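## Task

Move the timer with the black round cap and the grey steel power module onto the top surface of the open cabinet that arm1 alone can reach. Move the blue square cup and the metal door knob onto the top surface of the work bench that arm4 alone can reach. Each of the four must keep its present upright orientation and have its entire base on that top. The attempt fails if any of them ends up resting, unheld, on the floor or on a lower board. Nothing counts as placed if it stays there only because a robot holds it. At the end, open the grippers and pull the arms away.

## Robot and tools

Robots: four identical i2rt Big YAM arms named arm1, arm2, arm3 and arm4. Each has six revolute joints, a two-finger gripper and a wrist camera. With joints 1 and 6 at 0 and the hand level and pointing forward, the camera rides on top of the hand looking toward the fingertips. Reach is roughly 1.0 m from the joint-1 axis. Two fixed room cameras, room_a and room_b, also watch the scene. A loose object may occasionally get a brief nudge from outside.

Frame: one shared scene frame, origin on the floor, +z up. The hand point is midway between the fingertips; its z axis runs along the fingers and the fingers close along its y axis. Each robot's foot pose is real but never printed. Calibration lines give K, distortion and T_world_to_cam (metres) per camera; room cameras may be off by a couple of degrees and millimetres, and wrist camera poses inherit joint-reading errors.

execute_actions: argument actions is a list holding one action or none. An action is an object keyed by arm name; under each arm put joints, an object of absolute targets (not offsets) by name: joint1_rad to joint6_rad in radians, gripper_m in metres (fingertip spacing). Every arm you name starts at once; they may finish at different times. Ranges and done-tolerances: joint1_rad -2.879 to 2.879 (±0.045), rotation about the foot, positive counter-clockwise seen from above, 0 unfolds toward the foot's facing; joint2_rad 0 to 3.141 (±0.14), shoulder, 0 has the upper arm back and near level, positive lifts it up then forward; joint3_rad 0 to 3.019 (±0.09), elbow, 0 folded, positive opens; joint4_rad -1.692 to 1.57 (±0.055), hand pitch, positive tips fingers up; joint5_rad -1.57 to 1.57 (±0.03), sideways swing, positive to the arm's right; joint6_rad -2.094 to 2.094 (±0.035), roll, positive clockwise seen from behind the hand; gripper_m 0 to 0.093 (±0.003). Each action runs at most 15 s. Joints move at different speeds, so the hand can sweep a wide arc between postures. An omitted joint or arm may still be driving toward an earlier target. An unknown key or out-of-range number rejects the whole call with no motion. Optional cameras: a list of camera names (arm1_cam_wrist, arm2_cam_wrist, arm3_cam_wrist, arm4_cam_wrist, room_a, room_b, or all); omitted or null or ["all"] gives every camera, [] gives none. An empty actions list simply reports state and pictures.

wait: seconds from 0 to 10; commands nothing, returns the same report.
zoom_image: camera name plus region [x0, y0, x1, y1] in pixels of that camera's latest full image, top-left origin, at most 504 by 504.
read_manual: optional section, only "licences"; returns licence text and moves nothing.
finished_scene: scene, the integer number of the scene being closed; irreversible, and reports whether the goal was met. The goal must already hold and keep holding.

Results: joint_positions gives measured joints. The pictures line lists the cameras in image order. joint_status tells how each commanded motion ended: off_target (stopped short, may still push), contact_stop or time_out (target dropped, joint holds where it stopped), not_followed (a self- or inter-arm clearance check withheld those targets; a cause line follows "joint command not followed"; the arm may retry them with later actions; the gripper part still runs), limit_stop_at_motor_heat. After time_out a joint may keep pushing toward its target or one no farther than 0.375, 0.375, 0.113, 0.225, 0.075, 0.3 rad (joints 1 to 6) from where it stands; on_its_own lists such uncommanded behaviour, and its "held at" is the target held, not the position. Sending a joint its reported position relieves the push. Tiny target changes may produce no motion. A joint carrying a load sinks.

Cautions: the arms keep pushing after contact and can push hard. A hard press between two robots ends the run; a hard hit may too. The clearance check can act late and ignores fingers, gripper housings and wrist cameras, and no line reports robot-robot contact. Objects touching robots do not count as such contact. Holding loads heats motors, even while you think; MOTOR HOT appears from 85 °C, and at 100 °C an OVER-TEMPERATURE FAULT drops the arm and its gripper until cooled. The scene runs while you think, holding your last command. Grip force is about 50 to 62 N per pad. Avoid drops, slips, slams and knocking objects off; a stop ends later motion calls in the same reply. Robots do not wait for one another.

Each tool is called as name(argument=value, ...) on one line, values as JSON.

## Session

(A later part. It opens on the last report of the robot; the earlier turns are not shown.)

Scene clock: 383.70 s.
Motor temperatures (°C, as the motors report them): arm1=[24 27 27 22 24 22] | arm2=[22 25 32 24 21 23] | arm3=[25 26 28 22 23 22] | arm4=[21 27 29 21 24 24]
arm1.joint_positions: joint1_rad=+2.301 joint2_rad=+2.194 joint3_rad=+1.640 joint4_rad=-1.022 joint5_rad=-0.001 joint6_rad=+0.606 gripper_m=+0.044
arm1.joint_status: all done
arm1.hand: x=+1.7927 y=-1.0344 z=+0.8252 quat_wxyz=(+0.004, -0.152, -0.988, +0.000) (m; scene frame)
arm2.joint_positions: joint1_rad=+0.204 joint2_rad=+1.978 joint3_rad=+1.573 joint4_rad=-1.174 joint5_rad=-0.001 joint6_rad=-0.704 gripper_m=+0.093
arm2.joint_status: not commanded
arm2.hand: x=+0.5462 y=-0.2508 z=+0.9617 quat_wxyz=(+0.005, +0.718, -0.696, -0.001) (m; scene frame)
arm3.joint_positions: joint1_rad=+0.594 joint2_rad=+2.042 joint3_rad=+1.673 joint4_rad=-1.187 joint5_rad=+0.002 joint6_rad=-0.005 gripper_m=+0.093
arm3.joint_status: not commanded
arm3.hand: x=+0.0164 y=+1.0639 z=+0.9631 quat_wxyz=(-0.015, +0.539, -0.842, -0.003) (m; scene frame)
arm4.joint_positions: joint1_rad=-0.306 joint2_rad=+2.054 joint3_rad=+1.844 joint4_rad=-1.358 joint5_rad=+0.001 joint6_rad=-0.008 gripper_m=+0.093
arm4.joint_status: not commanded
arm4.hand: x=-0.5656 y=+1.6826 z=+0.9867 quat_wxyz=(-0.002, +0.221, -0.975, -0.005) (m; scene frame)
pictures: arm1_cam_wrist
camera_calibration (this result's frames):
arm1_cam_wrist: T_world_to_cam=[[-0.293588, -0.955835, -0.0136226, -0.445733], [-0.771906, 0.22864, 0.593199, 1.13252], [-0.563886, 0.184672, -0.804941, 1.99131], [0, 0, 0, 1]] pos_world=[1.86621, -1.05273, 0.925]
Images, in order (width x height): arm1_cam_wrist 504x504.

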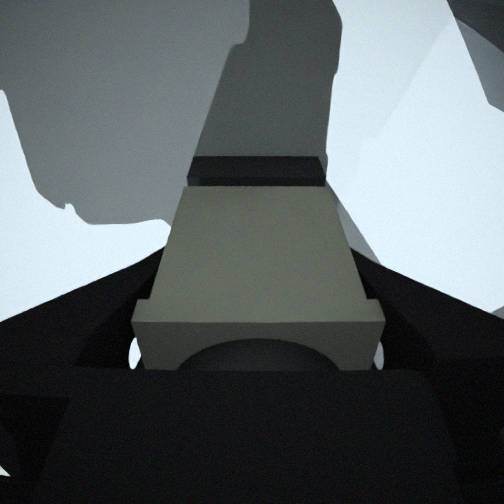

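Shadow matches the pickup contact view; release.

execute_actions(actions=[{"arm1":{"joints":{"gripper_m":0.093}}}], cameras=[])

execute_actions(actions=[{"arm1":{"joints":{"joint2_rad":1.8,"joint3_rad":1.55,"joint4_rad":-1.3}}}], cameras=["arm1_cam_wrist","arm4_cam_wrist","room_a","room_b"])

Scene clock: 387.13 s.
Motor temperatures (°C, as the motors report them): arm1=[24 27 27 22 24 22] | arm2=[22 25 32 24 21 23] | arm3=[25 26 28 22 23 22] | arm4=[21 27 29 21 24 24]
arm1.joint_positions: joint1_rad=+2.301 joint2_rad=+2.194 joint3_rad=+1.640 joint4_rad=-1.022 joint5_rad=-0.001 joint6_rad=+0.606 gripper_m=+0.093
arm1.joint_status: all done
arm1.hand: x=+1.7927 y=-1.0344 z=+0.8252 quat_wxyz=(+0.004, -0.152, -0.988, +0.000) (m; scene frame)
arm2.joint_positions: joint1_rad=+0.204 joint2_rad=+1.978 joint3_rad=+1.573 joint4_rad=-1.174 joint5_rad=-0.001 joint6_rad=-0.704 gripper_m=+0.093
arm2.joint_status: not commanded
arm2.hand: x=+0.5462 y=-0.2508 z=+0.9617 quat_wxyz=(+0.005, +0.718, -0.696, -0.001) (m; scene frame)
arm3.joint_positions: joint1_rad=+0.594 joint2_rad=+2.042 joint3_rad=+1.673 joint4_rad=-1.187 joint5_rad=+0.002 joint6_rad=-0.005 gripper_m=+0.093
arm3.joint_status: not commanded
arm3.hand: x=+0.0164 y=+1.0639 z=+0.9631 quat_wxyz=(-0.015, +0.539, -0.842, -0.003) (m; scene frame)
arm4.joint_positions: joint1_rad=-0.306 joint2_rad=+2.054 joint3_rad=+1.844 joint4_rad=-1.358 joint5_rad=+0.001 joint6_rad=-0.008 gripper_m=+0.093
arm4.joint_status: not commanded
arm4.hand: x=-0.5656 y=+1.6826 z=+0.9867 quat_wxyz=(-0.002, +0.221, -0.975, -0.005) (m; scene frame)
pictures: none
No camera images: the call's "cameras" was empty. Leave "cameras" out to get every camera's image.

Scene clock: 388.53 s.
Motor temperatures (°C, as the motors report them): arm1=[24 27 27 22 24 22] | arm2=[22 25 32 24 21 23] | arm3=[25 26 28 22 23 22] | arm4=[21 27 29 21 24 24]
arm1.joint_positions: joint1_rad=+2.301 joint2_rad=+1.796 joint3_rad=+1.539 joint4_rad=-1.288 joint5_rad=-0.001 joint6_rad=+0.606 gripper_m=+0.093
arm1.joint_status: all done
arm1.hand: x=+1.7234 y=-1.0561 z=+1.0152 quat_wxyz=(-0.010, -0.152, -0.988, -0.006) (m; scene frame)
arm2.joint_positions: joint1_rad=+0.204 joint2_rad=+1.978 joint3_rad=+1.573 joint4_rad=-1.174 joint5_rad=-0.001 joint6_rad=-0.704 gripper_m=+0.093
arm2.joint_status: not commanded
arm2.hand: x=+0.5462 y=-0.2508 z=+0.9617 quat_wxyz=(+0.005, +0.718, -0.696, -0.001) (m; scene frame)
arm3.joint_positions: joint1_rad=+0.594 joint2_rad=+2.042 joint3_rad=+1.673 joint4_rad=-1.187 joint5_rad=+0.002 joint6_rad=-0.005 gripper_m=+0.093
arm3.joint_status: not commanded
arm3.hand: x=+0.0164 y=+1.0639 z=+0.9631 quat_wxyz=(-0.015, +0.539, -0.842, -0.003) (m; scene frame)
arm4.joint_positions: joint1_rad=-0.306 joint2_rad=+2.054 joint3_rad=+1.844 joint4_rad=-1.358 joint5_rad=+0.001 joint6_rad=-0.008 gripper_m=+0.093
arm4.joint_status: not commanded
arm4.hand: x=-0.5656 y=+1.6826 z=+0.9867 quat_wxyz=(-0.002, +0.221, -0.975, -0.005) (m; scene frame)
pictures: arm1_cam_wrist, arm4_cam_wrist, room_a, room_b
camera_calibration (this result's frames):
arm1_cam_wrist: T_world_to_cam=[[-0.292959, -0.955615, -0.0312268, -0.467201], [-0.789307, 0.223284, 0.571961, 1.01719], [-0.539602, 0.192209, -0.819686, 2.09033], [0, 0, 0, 1]] pos_world=[1.79395, -1.07536, 1.11703]
arm4_cam_wrist: T_world_to_cam=[[0.441066, -0.897462, -0.00481981, 1.76203], [-0.732549, -0.36311, 0.57578, -0.365592], [-0.518491, -0.250426, -0.81759, 1.05615], [0, 0, 0, 1]] pos_world=[-0.497382, 1.71309, 1.08249]
Images, in order (width x height): arm1_cam_wrist 504x504, arm4_cam_wrist 504x504, room_a 672x504, room_b 672x504.

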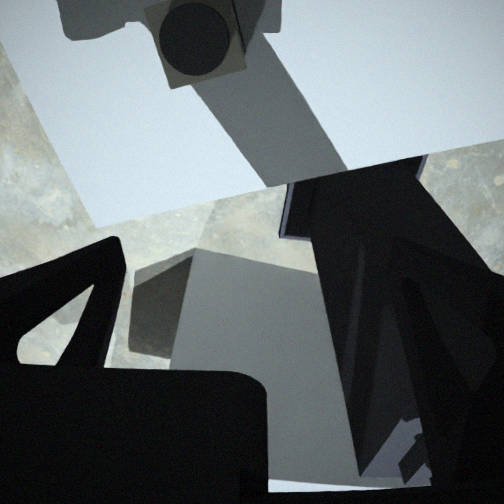

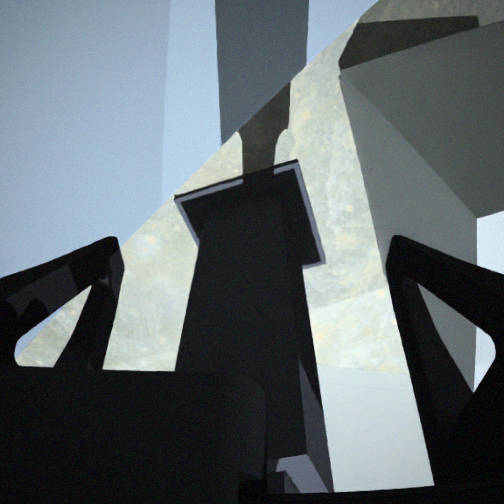

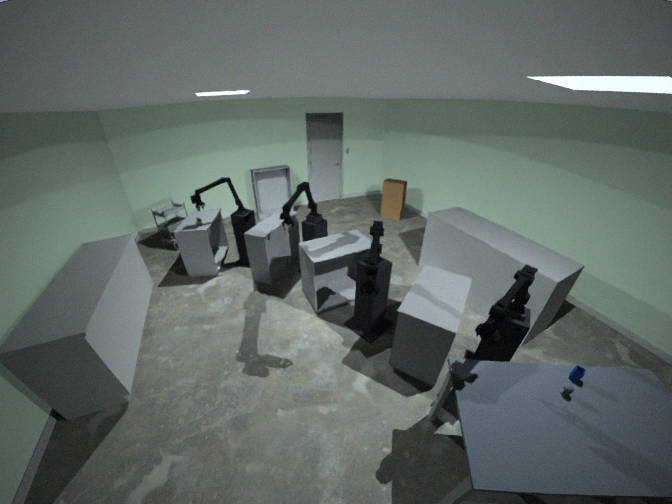

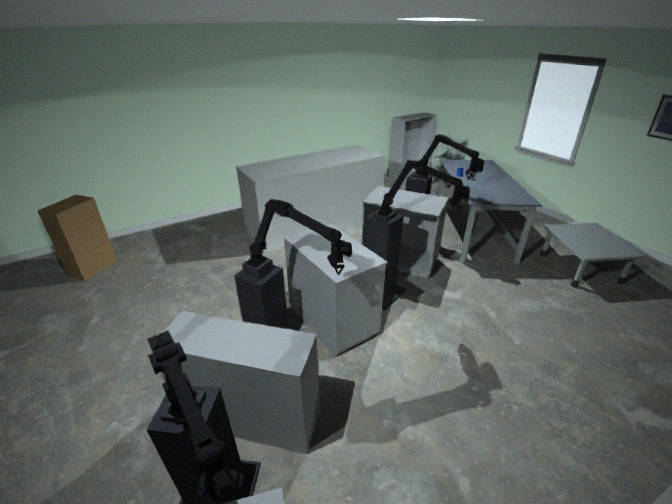

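finished_scene(scene=1)

The scene is finished: the task was done.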